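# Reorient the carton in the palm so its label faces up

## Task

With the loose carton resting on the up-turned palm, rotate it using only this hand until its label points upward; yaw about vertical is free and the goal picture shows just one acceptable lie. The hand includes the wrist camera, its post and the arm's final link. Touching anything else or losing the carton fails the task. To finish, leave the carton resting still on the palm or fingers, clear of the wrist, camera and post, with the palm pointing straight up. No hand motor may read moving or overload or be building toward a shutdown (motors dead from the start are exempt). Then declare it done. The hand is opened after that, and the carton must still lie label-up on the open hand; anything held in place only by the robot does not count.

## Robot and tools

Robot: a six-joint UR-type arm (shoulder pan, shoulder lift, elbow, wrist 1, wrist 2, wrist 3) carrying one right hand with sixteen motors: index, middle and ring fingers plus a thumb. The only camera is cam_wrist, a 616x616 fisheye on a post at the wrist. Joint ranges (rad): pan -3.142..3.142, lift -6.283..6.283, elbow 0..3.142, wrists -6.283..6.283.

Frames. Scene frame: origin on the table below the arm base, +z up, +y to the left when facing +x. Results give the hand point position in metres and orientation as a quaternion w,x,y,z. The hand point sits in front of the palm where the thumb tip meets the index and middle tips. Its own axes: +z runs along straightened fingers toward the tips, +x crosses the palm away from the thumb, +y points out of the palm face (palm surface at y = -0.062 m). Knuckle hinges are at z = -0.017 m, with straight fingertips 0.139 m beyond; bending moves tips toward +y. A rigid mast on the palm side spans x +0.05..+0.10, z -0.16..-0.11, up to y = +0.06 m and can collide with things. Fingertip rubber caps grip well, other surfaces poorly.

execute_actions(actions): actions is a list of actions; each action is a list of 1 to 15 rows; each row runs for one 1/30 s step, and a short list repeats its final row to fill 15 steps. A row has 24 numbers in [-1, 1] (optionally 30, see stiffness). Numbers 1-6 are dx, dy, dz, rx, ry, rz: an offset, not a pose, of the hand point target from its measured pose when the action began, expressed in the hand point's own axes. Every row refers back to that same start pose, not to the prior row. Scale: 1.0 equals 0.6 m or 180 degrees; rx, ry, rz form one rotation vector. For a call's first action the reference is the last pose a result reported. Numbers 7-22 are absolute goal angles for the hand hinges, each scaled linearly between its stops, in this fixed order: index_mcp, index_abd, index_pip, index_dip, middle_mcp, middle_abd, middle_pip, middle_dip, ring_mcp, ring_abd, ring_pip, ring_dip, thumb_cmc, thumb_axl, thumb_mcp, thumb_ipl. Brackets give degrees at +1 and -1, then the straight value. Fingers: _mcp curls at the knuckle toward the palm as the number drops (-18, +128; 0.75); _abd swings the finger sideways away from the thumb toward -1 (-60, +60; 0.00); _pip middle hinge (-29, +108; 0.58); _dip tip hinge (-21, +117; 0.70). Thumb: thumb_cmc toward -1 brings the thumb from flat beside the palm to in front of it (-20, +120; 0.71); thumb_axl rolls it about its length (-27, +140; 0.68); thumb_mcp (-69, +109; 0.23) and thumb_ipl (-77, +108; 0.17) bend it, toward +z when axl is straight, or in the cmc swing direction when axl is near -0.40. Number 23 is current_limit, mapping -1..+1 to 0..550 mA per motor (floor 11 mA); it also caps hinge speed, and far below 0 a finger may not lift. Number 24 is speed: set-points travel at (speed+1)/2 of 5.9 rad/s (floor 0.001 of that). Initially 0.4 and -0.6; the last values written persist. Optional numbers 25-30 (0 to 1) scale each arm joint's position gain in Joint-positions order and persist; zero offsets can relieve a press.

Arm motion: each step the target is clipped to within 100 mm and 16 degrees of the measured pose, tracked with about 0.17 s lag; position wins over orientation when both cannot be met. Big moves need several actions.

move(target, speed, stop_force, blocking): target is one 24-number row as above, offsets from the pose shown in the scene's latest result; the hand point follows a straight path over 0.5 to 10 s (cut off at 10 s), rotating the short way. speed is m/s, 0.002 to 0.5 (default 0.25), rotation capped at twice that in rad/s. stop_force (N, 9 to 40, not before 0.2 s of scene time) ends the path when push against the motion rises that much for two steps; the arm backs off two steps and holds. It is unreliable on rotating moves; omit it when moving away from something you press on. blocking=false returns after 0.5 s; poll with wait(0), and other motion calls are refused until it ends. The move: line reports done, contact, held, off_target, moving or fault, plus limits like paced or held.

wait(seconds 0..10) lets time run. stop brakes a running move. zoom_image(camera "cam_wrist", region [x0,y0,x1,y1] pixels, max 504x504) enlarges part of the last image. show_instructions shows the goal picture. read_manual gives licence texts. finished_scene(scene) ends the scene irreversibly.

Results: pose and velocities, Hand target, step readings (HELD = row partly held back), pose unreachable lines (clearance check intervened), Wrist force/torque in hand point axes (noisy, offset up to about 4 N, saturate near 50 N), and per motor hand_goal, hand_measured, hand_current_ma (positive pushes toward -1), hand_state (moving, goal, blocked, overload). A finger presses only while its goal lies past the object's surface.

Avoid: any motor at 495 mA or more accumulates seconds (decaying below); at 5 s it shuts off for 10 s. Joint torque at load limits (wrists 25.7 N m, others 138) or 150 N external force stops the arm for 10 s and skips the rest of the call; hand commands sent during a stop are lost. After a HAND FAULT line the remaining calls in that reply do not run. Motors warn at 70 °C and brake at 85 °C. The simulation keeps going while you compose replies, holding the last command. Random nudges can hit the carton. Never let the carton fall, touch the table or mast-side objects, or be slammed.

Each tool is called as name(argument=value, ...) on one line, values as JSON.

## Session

execute_actions(actions=[])

show_instructions()

Scene clock: 0.00 s.
end_effector_position=(+0.6065, +0.0872, +0.4686) hand_goal=(+0.046, +0.000, -0.008, +0.280, +0.046, +0.000, -0.008, +0.280, +0.046, +0.000, -0.008, +0.280, -0.104, +0.266, +0.032, -0.018) hand_measured=(+0.060, +0.000, -0.006, +0.282, +0.060, +0.000, -0.006, +0.282, +0.062, +0.000, -0.006, +0.282, -0.090, +0.270, +0.034, -0.016) hand_current_ma=(+85, +0, +15, +13, +84, +0, +14, +12, +90, +0, +14, +12, +67, +25, +10, +11) hand_state=(goal, goal, goal, goal, goal, goal, goal, goal, goal, goal, goal, goal, goal, goal, goal, goal) hand_current_limit=0.40 hand_speed=-0.60 end_effector_quat_wxyz=(+0.487, +0.469, +0.539, +0.503) end_effector_velocity=(-0.000, -0.000, -0.000) end_effector_angular_velocity=(+0.000, +0.002, -0.001)
Joint positions: [-0.175 -1.194  2.231 -4.165 -1.341 -0.042]
Joint velocities: [-0.    -0.001  0.001  0.002 -0.001  0.   ]
Joint torques (N m, as the arm reports them, + toward a larger angle): no reading
Wrist force (N, on the end effector, along its own x y z axes, offset not removed): no reading
Wrist torque (N m, same axes, about the end effector's origin, offset not removed): no reading
Hand target: +0.607, +0.087, +0.469; +0.487, +0.469, +0.539, +0.503
Joint stiffness scale: [1. 1. 1. 1. 1. 1.]

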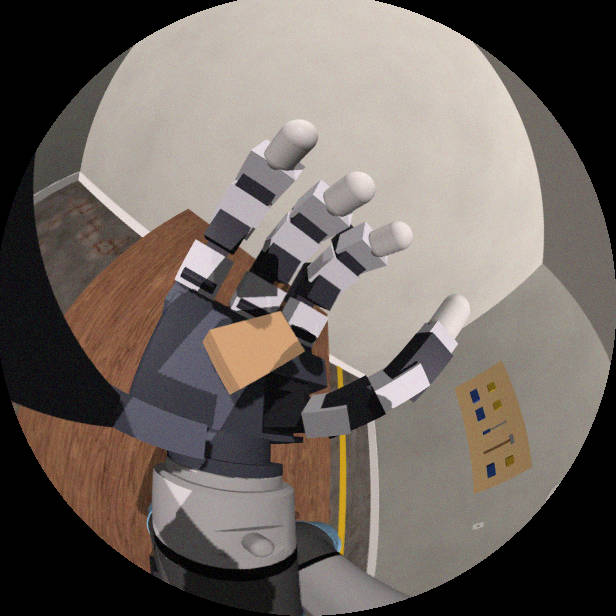

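Reference images for this scene: goal picture from the wrist camera place.

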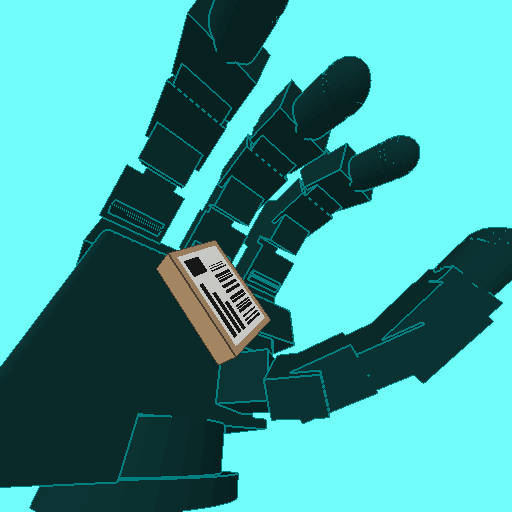

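move(target=[0,-0.17,0,0.28,0,0,-0.35,0,0.5,0.2,-0.35,0,0.5,0.2,-0.35,0,0.5,0.2,0.2,0.4,0.2,0.1,0.4,-0.8], speed=0.2)

Scene clock: 4.57 s.
end_effector_position=(+0.6042, +0.0800, +0.3635) hand_goal=(-0.350, +0.000, +0.500, +0.200, -0.350, +0.000, +0.500, +0.200, -0.350, +0.000, +0.500, +0.200, +0.200, +0.400, +0.200, +0.100) hand_measured=(-0.338, +0.000, +0.500, +0.202, -0.338, +0.000, +0.500, +0.202, -0.336, +0.000, +0.500, +0.202, +0.208, +0.398, +0.198, +0.098) hand_current_ma=(+75, +0, -1, +13, +76, +0, -1, +12, +80, +0, -1, +12, +39, -11, -10, -14) hand_state=(goal, goal, goal, goal, goal, goal, goal, goal, goal, goal, goal, goal, goal, goal, goal, goal) hand_current_limit=0.40 hand_speed=-0.80 end_effector_quat_wxyz=(+0.240, +0.633, +0.701, +0.225) end_effector_velocity=(-0.000, -0.000, -0.004) end_effector_angular_velocity=(+0.001, +0.015, -0.001)
Joint positions: [-0.156 -1.621  2.235 -2.855 -1.471 -0.186]
Joint velocities: [ 0.     0.001 -0.002  0.016 -0.001  0.   ]
Joint torques (N m, as the arm reports them, + toward a larger angle): [  1.27 -21.32 -27.09  -3.27  -0.1   -0.28]
Wrist force (N, on the end effector, along its own x y z axes, offset not removed): [-2.0 -2.6 0.2]
Wrist torque (N m, same axes, about the end effector's origin, offset not removed): [-0.25 0.10 -0.49]
Hand target: +0.605, +0.082, +0.367; +0.241, +0.631, +0.702, +0.225
Off the commanded pose: 0.004 m, 0 deg.
Joint stiffness scale: [1. 1. 1. 1. 1. 1.]
move: off_target

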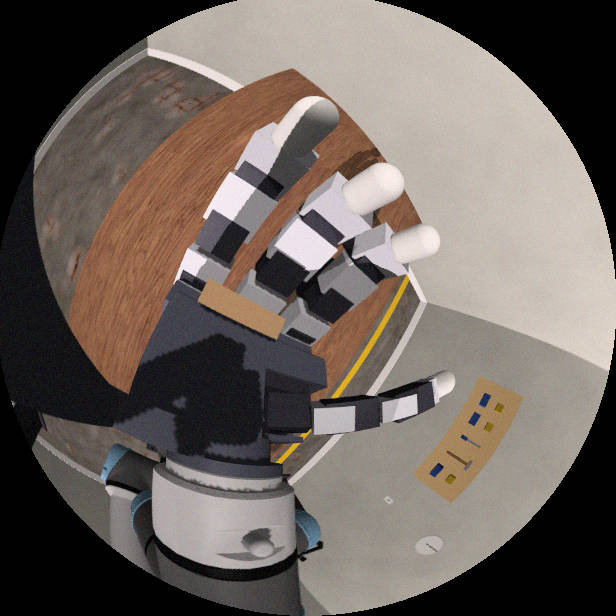

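zoom_image(camera="cam_wrist", region=[150, 230, 350, 390])

Region (150, 230, 350, 390) of cam_wrist's 616x616 image, scaled by 2.520, with more detail than that image has; it fills the top 403 rows of this view, and the rest is white.

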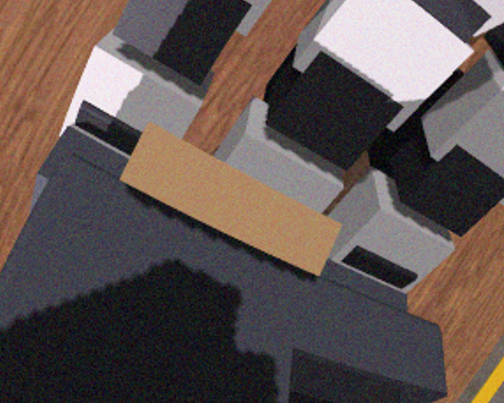

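move(target=[0,0,0,0.22,0.015,0,-0.36,0,0.3,0.2,-0.36,0,0.3,0.2,-0.36,0,0.3,0.2,0.2,0.4,0.2,0.1,0.4,-0.8], speed=0.2)

zoom_image(camera="cam_wrist", region=[150, 230, 350, 390])

Scene clock: 10.53 s.
end_effector_position=(+0.6032, +0.0787, +0.3634) hand_goal=(-0.360, +0.000, +0.300, +0.200, -0.360, +0.000, +0.300, +0.200, -0.360, +0.000, +0.300, +0.200, +0.200, +0.400, +0.200, +0.100) hand_measured=(-0.340, +0.000, +0.308, +0.202, -0.340, +0.000, +0.306, +0.202, -0.336, +0.000, +0.308, +0.202, +0.202, +0.398, +0.196, +0.098) hand_current_ma=(+126, +0, +42, +13, +128, +0, +38, +12, +132, +0, +38, +12, +14, -11, -22, -14) hand_state=(blocked, goal, goal, goal, blocked, goal, goal, goal, blocked, goal, goal, goal, goal, goal, goal, goal) hand_current_limit=0.40 hand_speed=-0.80 end_effector_quat_wxyz=(-0.005, +0.672, +0.741, -0.011) end_effector_velocity=(-0.002, +0.000, -0.001) end_effector_angular_velocity=(-0.001, +0.015, -0.001)
Joint positions: [-0.12  -1.522  1.668 -1.701 -1.569 -0.186]
Joint velocities: [ 0.001  0.002 -0.007  0.019 -0.002  0.001]
Joint torques (N m, as the arm reports them, + toward a larger angle): [  1.31 -24.14 -29.17  -3.06  -0.25   0.69]
Wrist force (N, on the end effector, along its own x y z axes, offset not removed): [0.6 -0.9 2.0]
Wrist torque (N m, same axes, about the end effector's origin, offset not removed): [0.06 -0.24 -0.10]
Hand target: +0.604, +0.080, +0.364; -0.005, +0.671, +0.741, -0.012
Off the commanded pose: 0.002 m, 0 deg.
Joint stiffness scale: [1. 1. 1. 1. 1. 1.]
move: done

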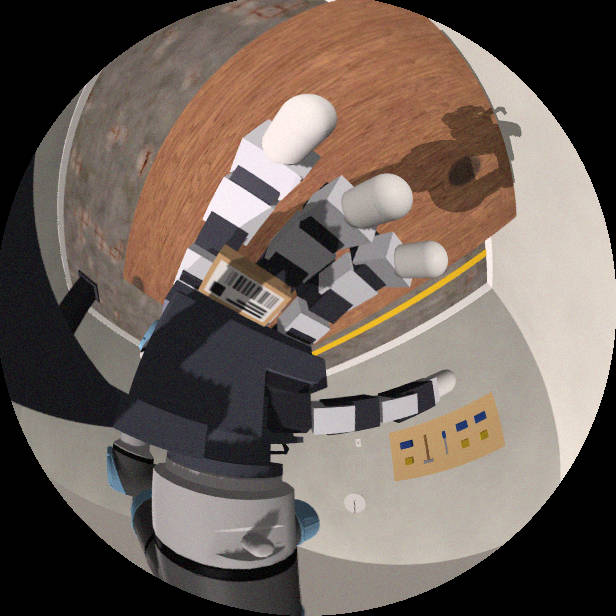

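Region (150, 230, 350, 390) of cam_wrist's 616x616 image, scaled by 2.520, with more detail than that image has; it fills the top 403 rows of this view, and the rest is white.

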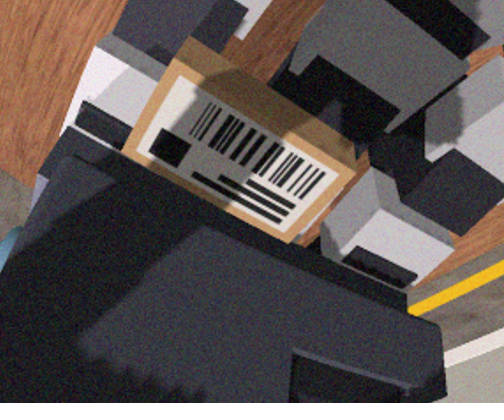

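move(target=[0,0,0,-0.25,0,0,0.23,0,0.3,0.2,0.23,0,0.3,0.2,0.23,0,0.3,0.2,0.2,0.4,0.2,0.1,0.4,-0.9], speed=0.2)

move(target=[0,0.1,0,-0.257,0,0,0.74,0,0.5,0.4,0.74,0,0.5,0.4,0.74,0,0.5,0.4,0.2,0.4,0.2,0.1,0.4,-0.93], speed=0.2)

Scene clock: 15.13 s.
end_effector_position=(+0.6040, +0.0802, +0.3665) hand_goal=(+0.230, +0.000, +0.300, +0.200, +0.230, +0.000, +0.300, +0.200, +0.230, +0.000, +0.300, +0.200, +0.200, +0.400, +0.200, +0.100) hand_measured=(+0.238, +0.000, +0.308, +0.202, +0.238, +0.000, +0.306, +0.202, +0.240, +0.000, +0.308, +0.202, +0.204, +0.398, +0.196, +0.098) hand_current_ma=(+49, +0, +42, +13, +54, +0, +38, +12, +56, +0, +38, +12, +24, -11, -23, -14) hand_state=(goal, goal, goal, goal, goal, goal, goal, goal, goal, goal, goal, goal, goal, goal, goal, goal) hand_current_limit=0.40 hand_speed=-0.90 end_effector_quat_wxyz=(+0.255, +0.621, +0.689, +0.275) end_effector_velocity=(+0.000, -0.000, +0.002) end_effector_angular_velocity=(-0.002, -0.005, -0.001)
Joint positions: [-0.186 -1.595  2.289 -3.023 -1.392 -0.18 ]
Joint velocities: [-0.     0.001 -0.    -0.006 -0.001 -0.   ]
Joint torques (N m, as the arm reports them, + toward a larger angle): [ -3.08 -16.48 -16.2   -4.37   0.64   0.54]
Wrist force (N, on the end effector, along its own x y z axes, offset not removed): [1.1 0.8 1.1]
Wrist torque (N m, same axes, about the end effector's origin, offset not removed): [-0.05 -0.22 -0.02]
Hand target: +0.604, +0.079, +0.363; +0.253, +0.623, +0.688, +0.274
Off the commanded pose: 0.004 m, 0 deg.
Joint stiffness scale: [1. 1. 1. 1. 1. 1.]
move: off_target

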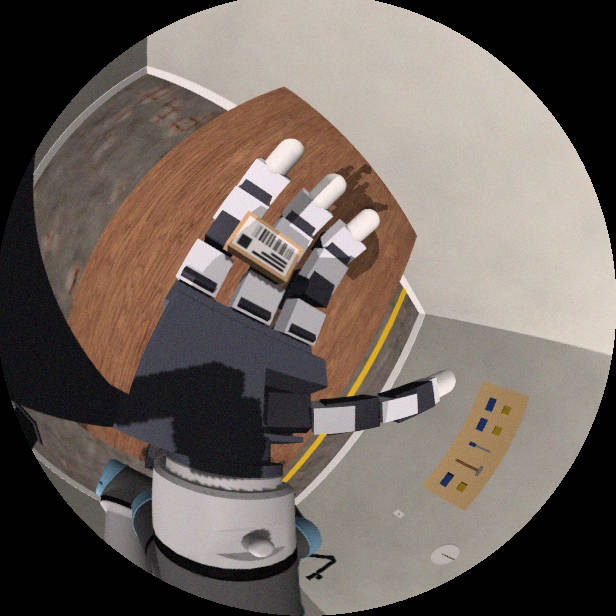

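Scene clock: 18.50 s.
end_effector_position=(+0.6467, +0.0834, +0.4086) hand_goal=(+0.740, +0.000, +0.500, +0.400, +0.740, +0.000, +0.500, +0.400, +0.740, +0.000, +0.500, +0.400, +0.200, +0.400, +0.200, +0.100) hand_measured=(+0.748, +0.000, +0.500, +0.398, +0.750, +0.000, +0.500, +0.398, +0.750, +0.000, +0.500, +0.398, +0.208, +0.398, +0.200, +0.098) hand_current_ma=(+51, +0, +3, -12, +58, +0, +3, -11, +56, +0, +3, -11, +42, -11, -3, -12) hand_state=(goal, goal, goal, goal, goal, goal, goal, goal, goal, goal, goal, goal, goal, goal, goal, goal) hand_current_limit=0.40 hand_speed=-0.93 end_effector_quat_wxyz=(+0.478, +0.472, +0.525, +0.522) end_effector_velocity=(+0.001, +0.000, +0.000) end_effector_angular_velocity=(-0.000, -0.001, +0.000)
Joint positions: [-0.165 -0.972  2.117 -4.297 -1.34   0.007]
Joint velocities: [ 0.     0.    -0.002  0.001  0.    -0.   ]
Joint torques (N m, as the arm reports them, + toward a larger angle): [  1.47 -31.97 -14.17  -2.9   -0.54   0.37]
Wrist force (N, on the end effector, along its own x y z axes, offset not removed): [-2.8 -1.6 1.1]
Wrist torque (N m, same axes, about the end effector's origin, offset not removed): [-0.22 0.24 -0.31]
Hand target: +0.647, +0.085, +0.409; +0.478, +0.471, +0.525, +0.524
Off the commanded pose: 0.002 m, 0 deg.
Joint stiffness scale: [1. 1. 1. 1. 1. 1.]
move: done

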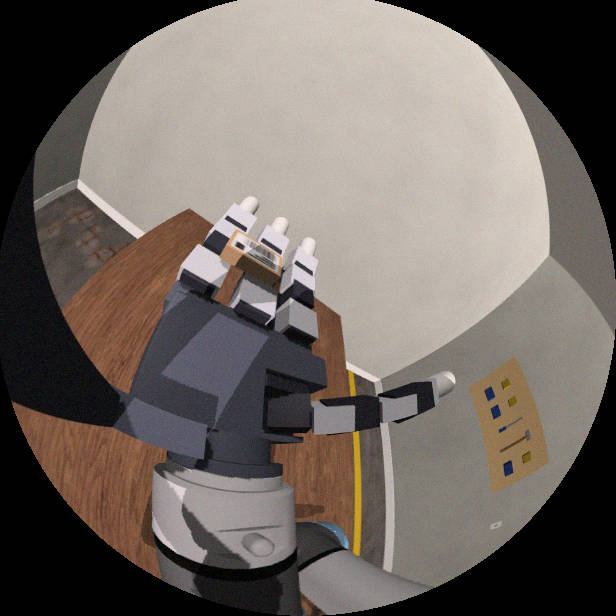

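move(target=[0,0,0,0,0,0,0.4,0,0.5,0.2,0.4,0,0.5,0.2,0.4,0,0.5,0.2,0.2,0.4,0.2,0.1,0.4,-0.88])

move(target=[0,0,0,0,0,0,0.74,0,0.55,0.5,0.74,0,0.55,0.5,0.74,0,0.55,0.5,0.2,0.4,0.2,0.1,0.4,-0.88])

wait(seconds=1)

Scene clock: 21.60 s.
end_effector_position=(+0.6467, +0.0834, +0.4086) hand_goal=(+0.400, +0.000, +0.500, +0.200, +0.400, +0.000, +0.500, +0.200, +0.400, +0.000, +0.500, +0.200, +0.200, +0.400, +0.200, +0.100) hand_measured=(+0.422, +0.000, +0.500, +0.204, +0.422, +0.000, +0.500, +0.204, +0.428, +0.000, +0.500, +0.202, +0.208, +0.398, +0.200, +0.098) hand_current_ma=(+136, +0, +3, +18, +136, +0, +3, +17, +146, +0, +3, +17, +42, -11, -3, -12) hand_state=(blocked, goal, goal, goal, blocked, goal, goal, goal, blocked, goal, goal, goal, goal, goal, goal, goal) hand_current_limit=0.40 hand_speed=-0.88 end_effector_quat_wxyz=(+0.478, +0.472, +0.525, +0.522) end_effector_velocity=(-0.000, +0.000, -0.000) end_effector_angular_velocity=(-0.001, -0.000, +0.002)
Joint positions: [-0.165 -0.972  2.117 -4.297 -1.34   0.007]
Joint velocities: [ 0.     0.001 -0.    -0.001  0.002 -0.   ]
Joint torques (N m, as the arm reports them, + toward a larger angle): [ -0.65 -35.26 -10.94  -2.18   0.15  -0.06]
Wrist force (N, on the end effector, along its own x y z axes, offset not removed): [-2.3 0.5 0.1]
Wrist torque (N m, same axes, about the end effector's origin, offset not removed): [-0.04 0.29 -0.33]
Hand target: +0.647, +0.083, +0.409; +0.478, +0.472, +0.525, +0.522
Off the commanded pose: 0.000 m, 0 deg.
Joint stiffness scale: [1. 1. 1. 1. 1. 1.]
move: done

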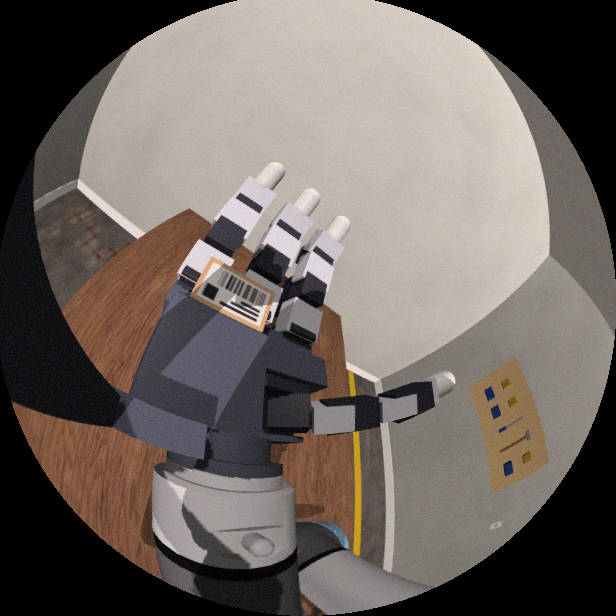

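Scene clock: 23.07 s.
end_effector_position=(+0.6467, +0.0834, +0.4086) hand_goal=(+0.740, +0.000, +0.550, +0.500, +0.740, +0.000, +0.550, +0.500, +0.740, +0.000, +0.550, +0.500, +0.200, +0.400, +0.200, +0.100) hand_measured=(+0.748, +0.000, +0.550, +0.498, +0.748, +0.000, +0.550, +0.498, +0.750, +0.000, +0.550, +0.498, +0.208, +0.398, +0.200, +0.098) hand_current_ma=(+52, +0, +4, -11, +52, +0, +3, -11, +56, +0, +3, -11, +42, -11, -3, -12) hand_state=(goal, goal, goal, goal, goal, goal, goal, goal, goal, goal, goal, goal, goal, goal, goal, goal) hand_current_limit=0.40 hand_speed=-0.88 end_effector_quat_wxyz=(+0.478, +0.472, +0.525, +0.522) end_effector_velocity=(-0.000, -0.000, -0.002) end_effector_angular_velocity=(+0.001, +0.004, -0.000)
Joint positions: [-0.165 -0.972  2.117 -4.297 -1.34   0.007]
Joint velocities: [-0.     0.     0.003  0.001  0.     0.   ]
Joint torques (N m, as the arm reports them, + toward a larger angle): [ -0.31 -35.33 -10.42  -2.18  -0.1   -0.1 ]
Wrist force (N, on the end effector, along its own x y z axes, offset not removed): [1.6 -1.5 -0.1]
Wrist torque (N m, same axes, about the end effector's origin, offset not removed): [-0.26 -0.32 0.15]
Hand target: +0.647, +0.083, +0.409; +0.478, +0.472, +0.525, +0.522
Off the commanded pose: 0.000 m, 0 deg.
Joint stiffness scale: [1. 1. 1. 1. 1. 1.]
move: done

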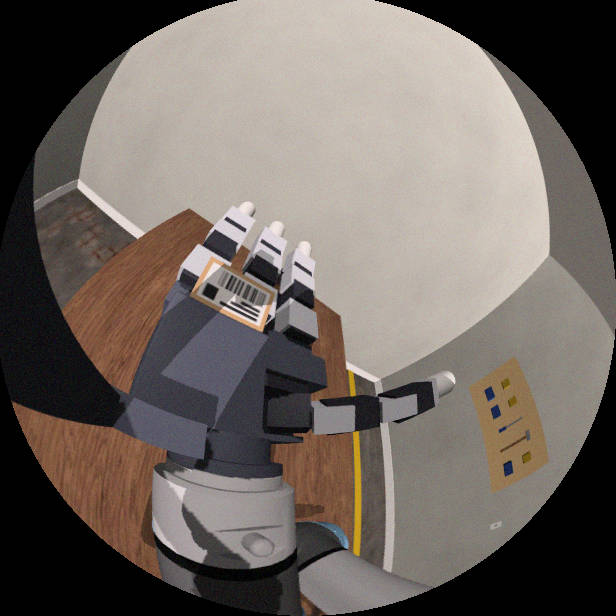

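Scene clock: 24.07 s.
end_effector_position=(+0.6467, +0.0834, +0.4086) hand_goal=(+0.740, +0.000, +0.550, +0.500, +0.740, +0.000, +0.550, +0.500, +0.740, +0.000, +0.550, +0.500, +0.200, +0.400, +0.200, +0.100) hand_measured=(+0.748, +0.000, +0.550, +0.498, +0.748, +0.000, +0.550, +0.498, +0.750, +0.000, +0.550, +0.498, +0.208, +0.398, +0.200, +0.098) hand_current_ma=(+52, +0, +4, -11, +52, +0, +3, -11, +56, +0, +3, -11, +42, -11, -3, -12) hand_state=(goal, goal, goal, goal, goal, goal, goal, goal, goal, goal, goal, goal, goal, goal, goal, goal) hand_current_limit=0.40 hand_speed=-0.88 end_effector_quat_wxyz=(+0.478, +0.472, +0.525, +0.522) end_effector_velocity=(+0.000, -0.001, +0.000) end_effector_angular_velocity=(-0.000, -0.001, -0.003)
Joint positions: [-0.165 -0.972  2.117 -4.297 -1.34   0.007]
Joint velocities: [ 0.     0.    -0.002  0.001 -0.003 -0.   ]
Joint torques (N m, as the arm reports them, + toward a larger angle): [  0.1  -34.1  -11.12  -2.16   0.08   0.18]
Wrist force (N, on the end effector, along its own x y z axes, offset not removed): [0.0 -1.7 1.2]
Wrist torque (N m, same axes, about the end effector's origin, offset not removed): [-0.26 0.00 -0.19]
Hand target: +0.647, +0.083, +0.409; +0.478, +0.472, +0.525, +0.522
Off the commanded pose: 0.000 m, 0 deg.
Joint stiffness scale: [1. 1. 1. 1. 1. 1.]
wait: 1.00 s; at rest by 0.17 s

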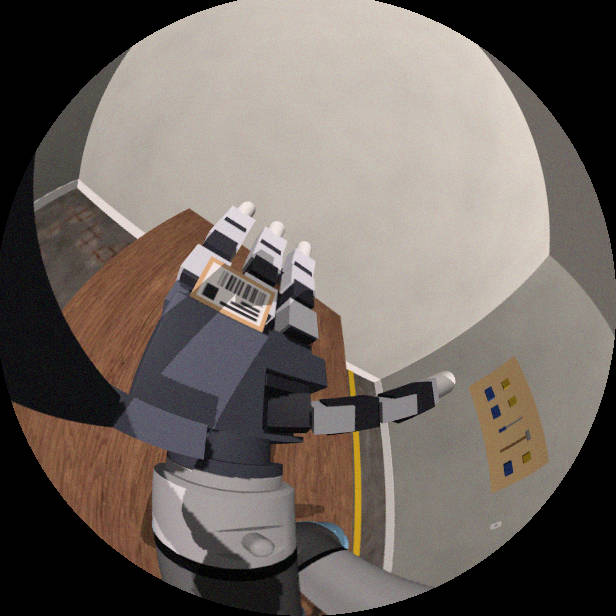

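move(target=[0,0,0,0.12,0,0,0.74,0,0.1,0.3,0.74,0,0.1,0.3,0.74,0,0.1,0.3,0.2,0.4,0.2,0.1,0.4,-0.7], speed=0.15)

Scene clock: 27.40 s.
end_effector_position=(+0.6471, +0.0853, +0.4087) hand_goal=(+0.740, +0.000, +0.100, +0.300, +0.740, +0.000, +0.100, +0.300, +0.740, +0.000, +0.100, +0.300, +0.200, +0.400, +0.200, +0.100) hand_measured=(+0.748, +0.000, +0.110, +0.304, +0.748, +0.000, +0.108, +0.304, +0.750, +0.000, +0.108, +0.304, +0.208, +0.398, +0.200, +0.098) hand_current_ma=(+53, +0, +48, +19, +53, +0, +44, +18, +57, +0, +44, +18, +42, -11, -3, -12) hand_state=(goal, goal, goal, goal, goal, goal, goal, goal, goal, goal, goal, goal, goal, goal, goal, goal) hand_current_limit=0.40 hand_speed=-0.70 end_effector_quat_wxyz=(+0.381, +0.552, +0.614, +0.416) end_effector_velocity=(+0.001, -0.000, -0.001) end_effector_angular_velocity=(-0.001, +0.007, -0.001)
Joint positions: [-0.172 -1.289  2.234 -3.711 -1.344 -0.083]
Joint velocities: [-0.    -0.003 -0.002  0.012 -0.002 -0.001]
Joint torques (N m, as the arm reports them, + toward a larger angle): [ -3.35 -30.77 -13.19  -3.28  -0.34  -0.43]
Wrist force (N, on the end effector, along its own x y z axes, offset not removed): [0.7 -1.1 1.1]
Wrist torque (N m, same axes, about the end effector's origin, offset not removed): [-0.09 -0.23 -0.09]
Hand target: +0.646, +0.083, +0.408; +0.381, +0.553, +0.614, +0.415
Off the commanded pose: 0.002 m, 0 deg.
Joint stiffness scale: [1. 1. 1. 1. 1. 1.]
move: done

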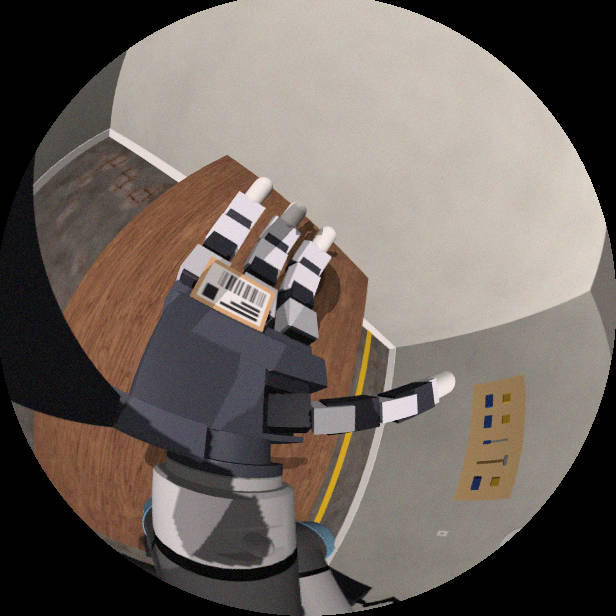

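move(target=[0,0,0,0.14,0,0,0.4,0,0.0,0.2,0.4,0,0.0,0.2,0.4,0,0.0,0.2,0.2,0.4,0.2,0.1,0.4,-0.8], speed=0.15)

Scene clock: 30.43 s.
end_effector_position=(+0.6466, +0.0836, +0.4052) hand_goal=(+0.400, +0.000, +0.000, +0.200, +0.400, +0.000, +0.000, +0.200, +0.400, +0.000, +0.000, +0.200, +0.200, +0.400, +0.200, +0.100) hand_measured=(+0.422, +0.000, +0.008, +0.204, +0.422, +0.000, +0.008, +0.204, +0.426, +0.000, +0.008, +0.202, +0.208, +0.398, +0.200, +0.098) hand_current_ma=(+132, +0, +44, +17, +135, +0, +40, +16, +142, +0, +40, +16, +42, -11, -5, -12) hand_state=(blocked, goal, goal, goal, blocked, goal, goal, goal, blocked, goal, goal, goal, goal, goal, goal, goal) hand_current_limit=0.40 hand_speed=-0.80 end_effector_quat_wxyz=(+0.250, +0.623, +0.690, +0.271) end_effector_velocity=(+0.000, -0.000, -0.002) end_effector_angular_velocity=(-0.000, +0.010, -0.001)
Joint positions: [-0.162 -1.561  2.12  -2.879 -1.41  -0.162]
Joint velocities: [ 0.    -0.    -0.003  0.013 -0.002 -0.001]
Joint torques (N m, as the arm reports them, + toward a larger angle): [  1.89 -24.44 -24.84  -2.91  -0.52  -0.51]
Wrist force (N, on the end effector, along its own x y z axes, offset not removed): [-2.1 -1.4 -1.0]
Wrist torque (N m, same axes, about the end effector's origin, offset not removed): [-0.17 0.04 -0.24]
Hand target: +0.647, +0.085, +0.409; +0.251, +0.621, +0.690, +0.272
Off the commanded pose: 0.004 m, 0 deg.
Joint stiffness scale: [1. 1. 1. 1. 1. 1.]
move: off_target

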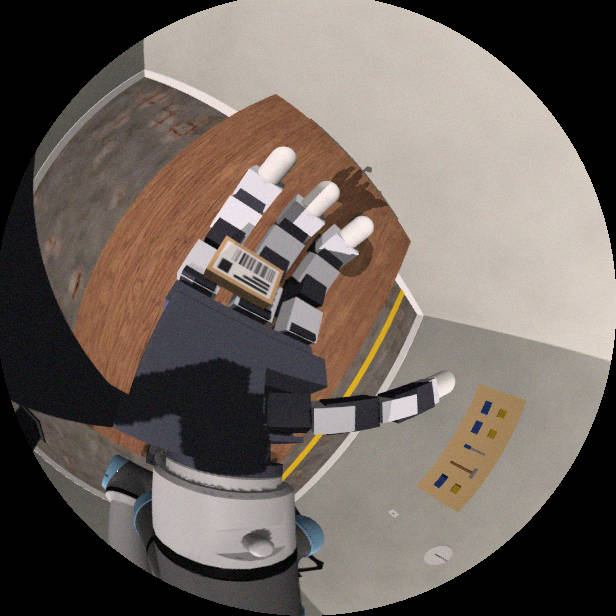

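move(target=[0,0,0,-0.26,0,0,0.74,0,0.5,0.4,0.74,0,0.5,0.4,0.74,0,0.5,0.4,0.2,0.4,0.2,0.1,0.4,-0.94], speed=0.2)

wait(seconds=1)

Scene clock: 35.67 s.
end_effector_position=(+0.6464, +0.0820, +0.4055) hand_goal=(+0.740, +0.000, +0.500, +0.400, +0.740, +0.000, +0.500, +0.400, +0.740, +0.000, +0.500, +0.400, +0.200, +0.400, +0.200, +0.100) hand_measured=(+0.748, +0.000, +0.500, +0.398, +0.748, +0.000, +0.500, +0.398, +0.750, +0.000, +0.500, +0.398, +0.208, +0.398, +0.200, +0.098) hand_current_ma=(+52, +0, +3, -12, +54, +0, +2, -11, +55, +0, +2, -11, +43, -11, -4, -12) hand_state=(goal, goal, goal, goal, goal, goal, goal, goal, goal, goal, goal, goal, goal, goal, goal, goal) hand_current_limit=0.40 hand_speed=-0.94 end_effector_quat_wxyz=(+0.476, +0.474, +0.525, +0.522) end_effector_velocity=(-0.000, +0.000, +0.001) end_effector_angular_velocity=(-0.000, -0.002, +0.000)
Joint positions: [-0.167 -0.967  2.12  -4.301 -1.34   0.009]
Joint velocities: [ 0.    -0.001 -0.001 -0.    -0.    -0.   ]
Joint torques (N m, as the arm reports them, + toward a larger angle): [  1.44 -32.26 -13.93  -2.71  -0.41   0.41]
Wrist force (N, on the end effector, along its own x y z axes, offset not removed): [-2.4 -3.5 -1.0]
Wrist torque (N m, same axes, about the end effector's origin, offset not removed): [-0.29 0.23 -0.44]
Hand target: +0.647, +0.084, +0.406; +0.476, +0.473, +0.525, +0.523
Off the commanded pose: 0.002 m, 0 deg.
Joint stiffness scale: [1. 1. 1. 1. 1. 1.]
move: done

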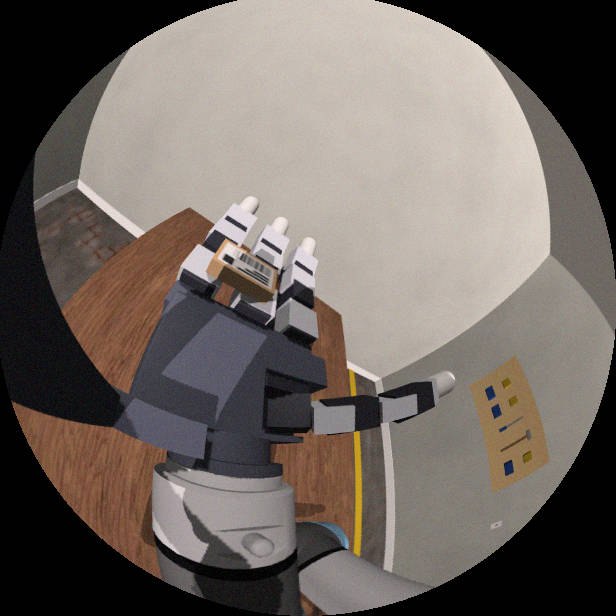

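Scene clock: 36.67 s.
end_effector_position=(+0.6464, +0.0820, +0.4055) hand_goal=(+0.740, +0.000, +0.500, +0.400, +0.740, +0.000, +0.500, +0.400, +0.740, +0.000, +0.500, +0.400, +0.200, +0.400, +0.200, +0.100) hand_measured=(+0.748, +0.000, +0.500, +0.398, +0.748, +0.000, +0.500, +0.398, +0.750, +0.000, +0.500, +0.398, +0.208, +0.398, +0.200, +0.098) hand_current_ma=(+52, +0, +3, -12, +54, +0, +2, -11, +55, +0, +2, -11, +43, -11, -4, -12) hand_state=(goal, goal, goal, goal, goal, goal, goal, goal, goal, goal, goal, goal, goal, goal, goal, goal) hand_current_limit=0.40 hand_speed=-0.94 end_effector_quat_wxyz=(+0.476, +0.474, +0.525, +0.522) end_effector_velocity=(-0.000, +0.000, +0.000) end_effector_angular_velocity=(-0.000, -0.001, +0.001)
Joint positions: [-0.167 -0.967  2.12  -4.301 -1.34   0.009]
Joint velocities: [-0.     0.001 -0.    -0.001  0.001 -0.   ]
Joint torques (N m, as the arm reports them, + toward a larger angle): [  1.39 -32.82 -14.61  -2.56  -0.6    0.58]
Wrist force (N, on the end effector, along its own x y z axes, offset not removed): [-2.0 -1.0 -0.3]
Wrist torque (N m, same axes, about the end effector's origin, offset not removed): [-0.03 0.12 -0.22]
Hand target: +0.647, +0.084, +0.406; +0.476, +0.473, +0.525, +0.523
Off the commanded pose: 0.002 m, 0 deg.
Joint stiffness scale: [1. 1. 1. 1. 1. 1.]
wait: 1.00 s; at rest by 0.17 s

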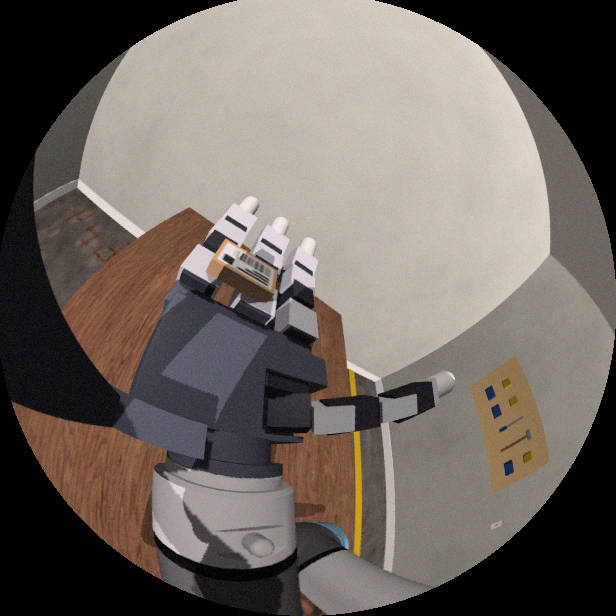

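finished_scene(scene=2)

The scene is finished: the task was done.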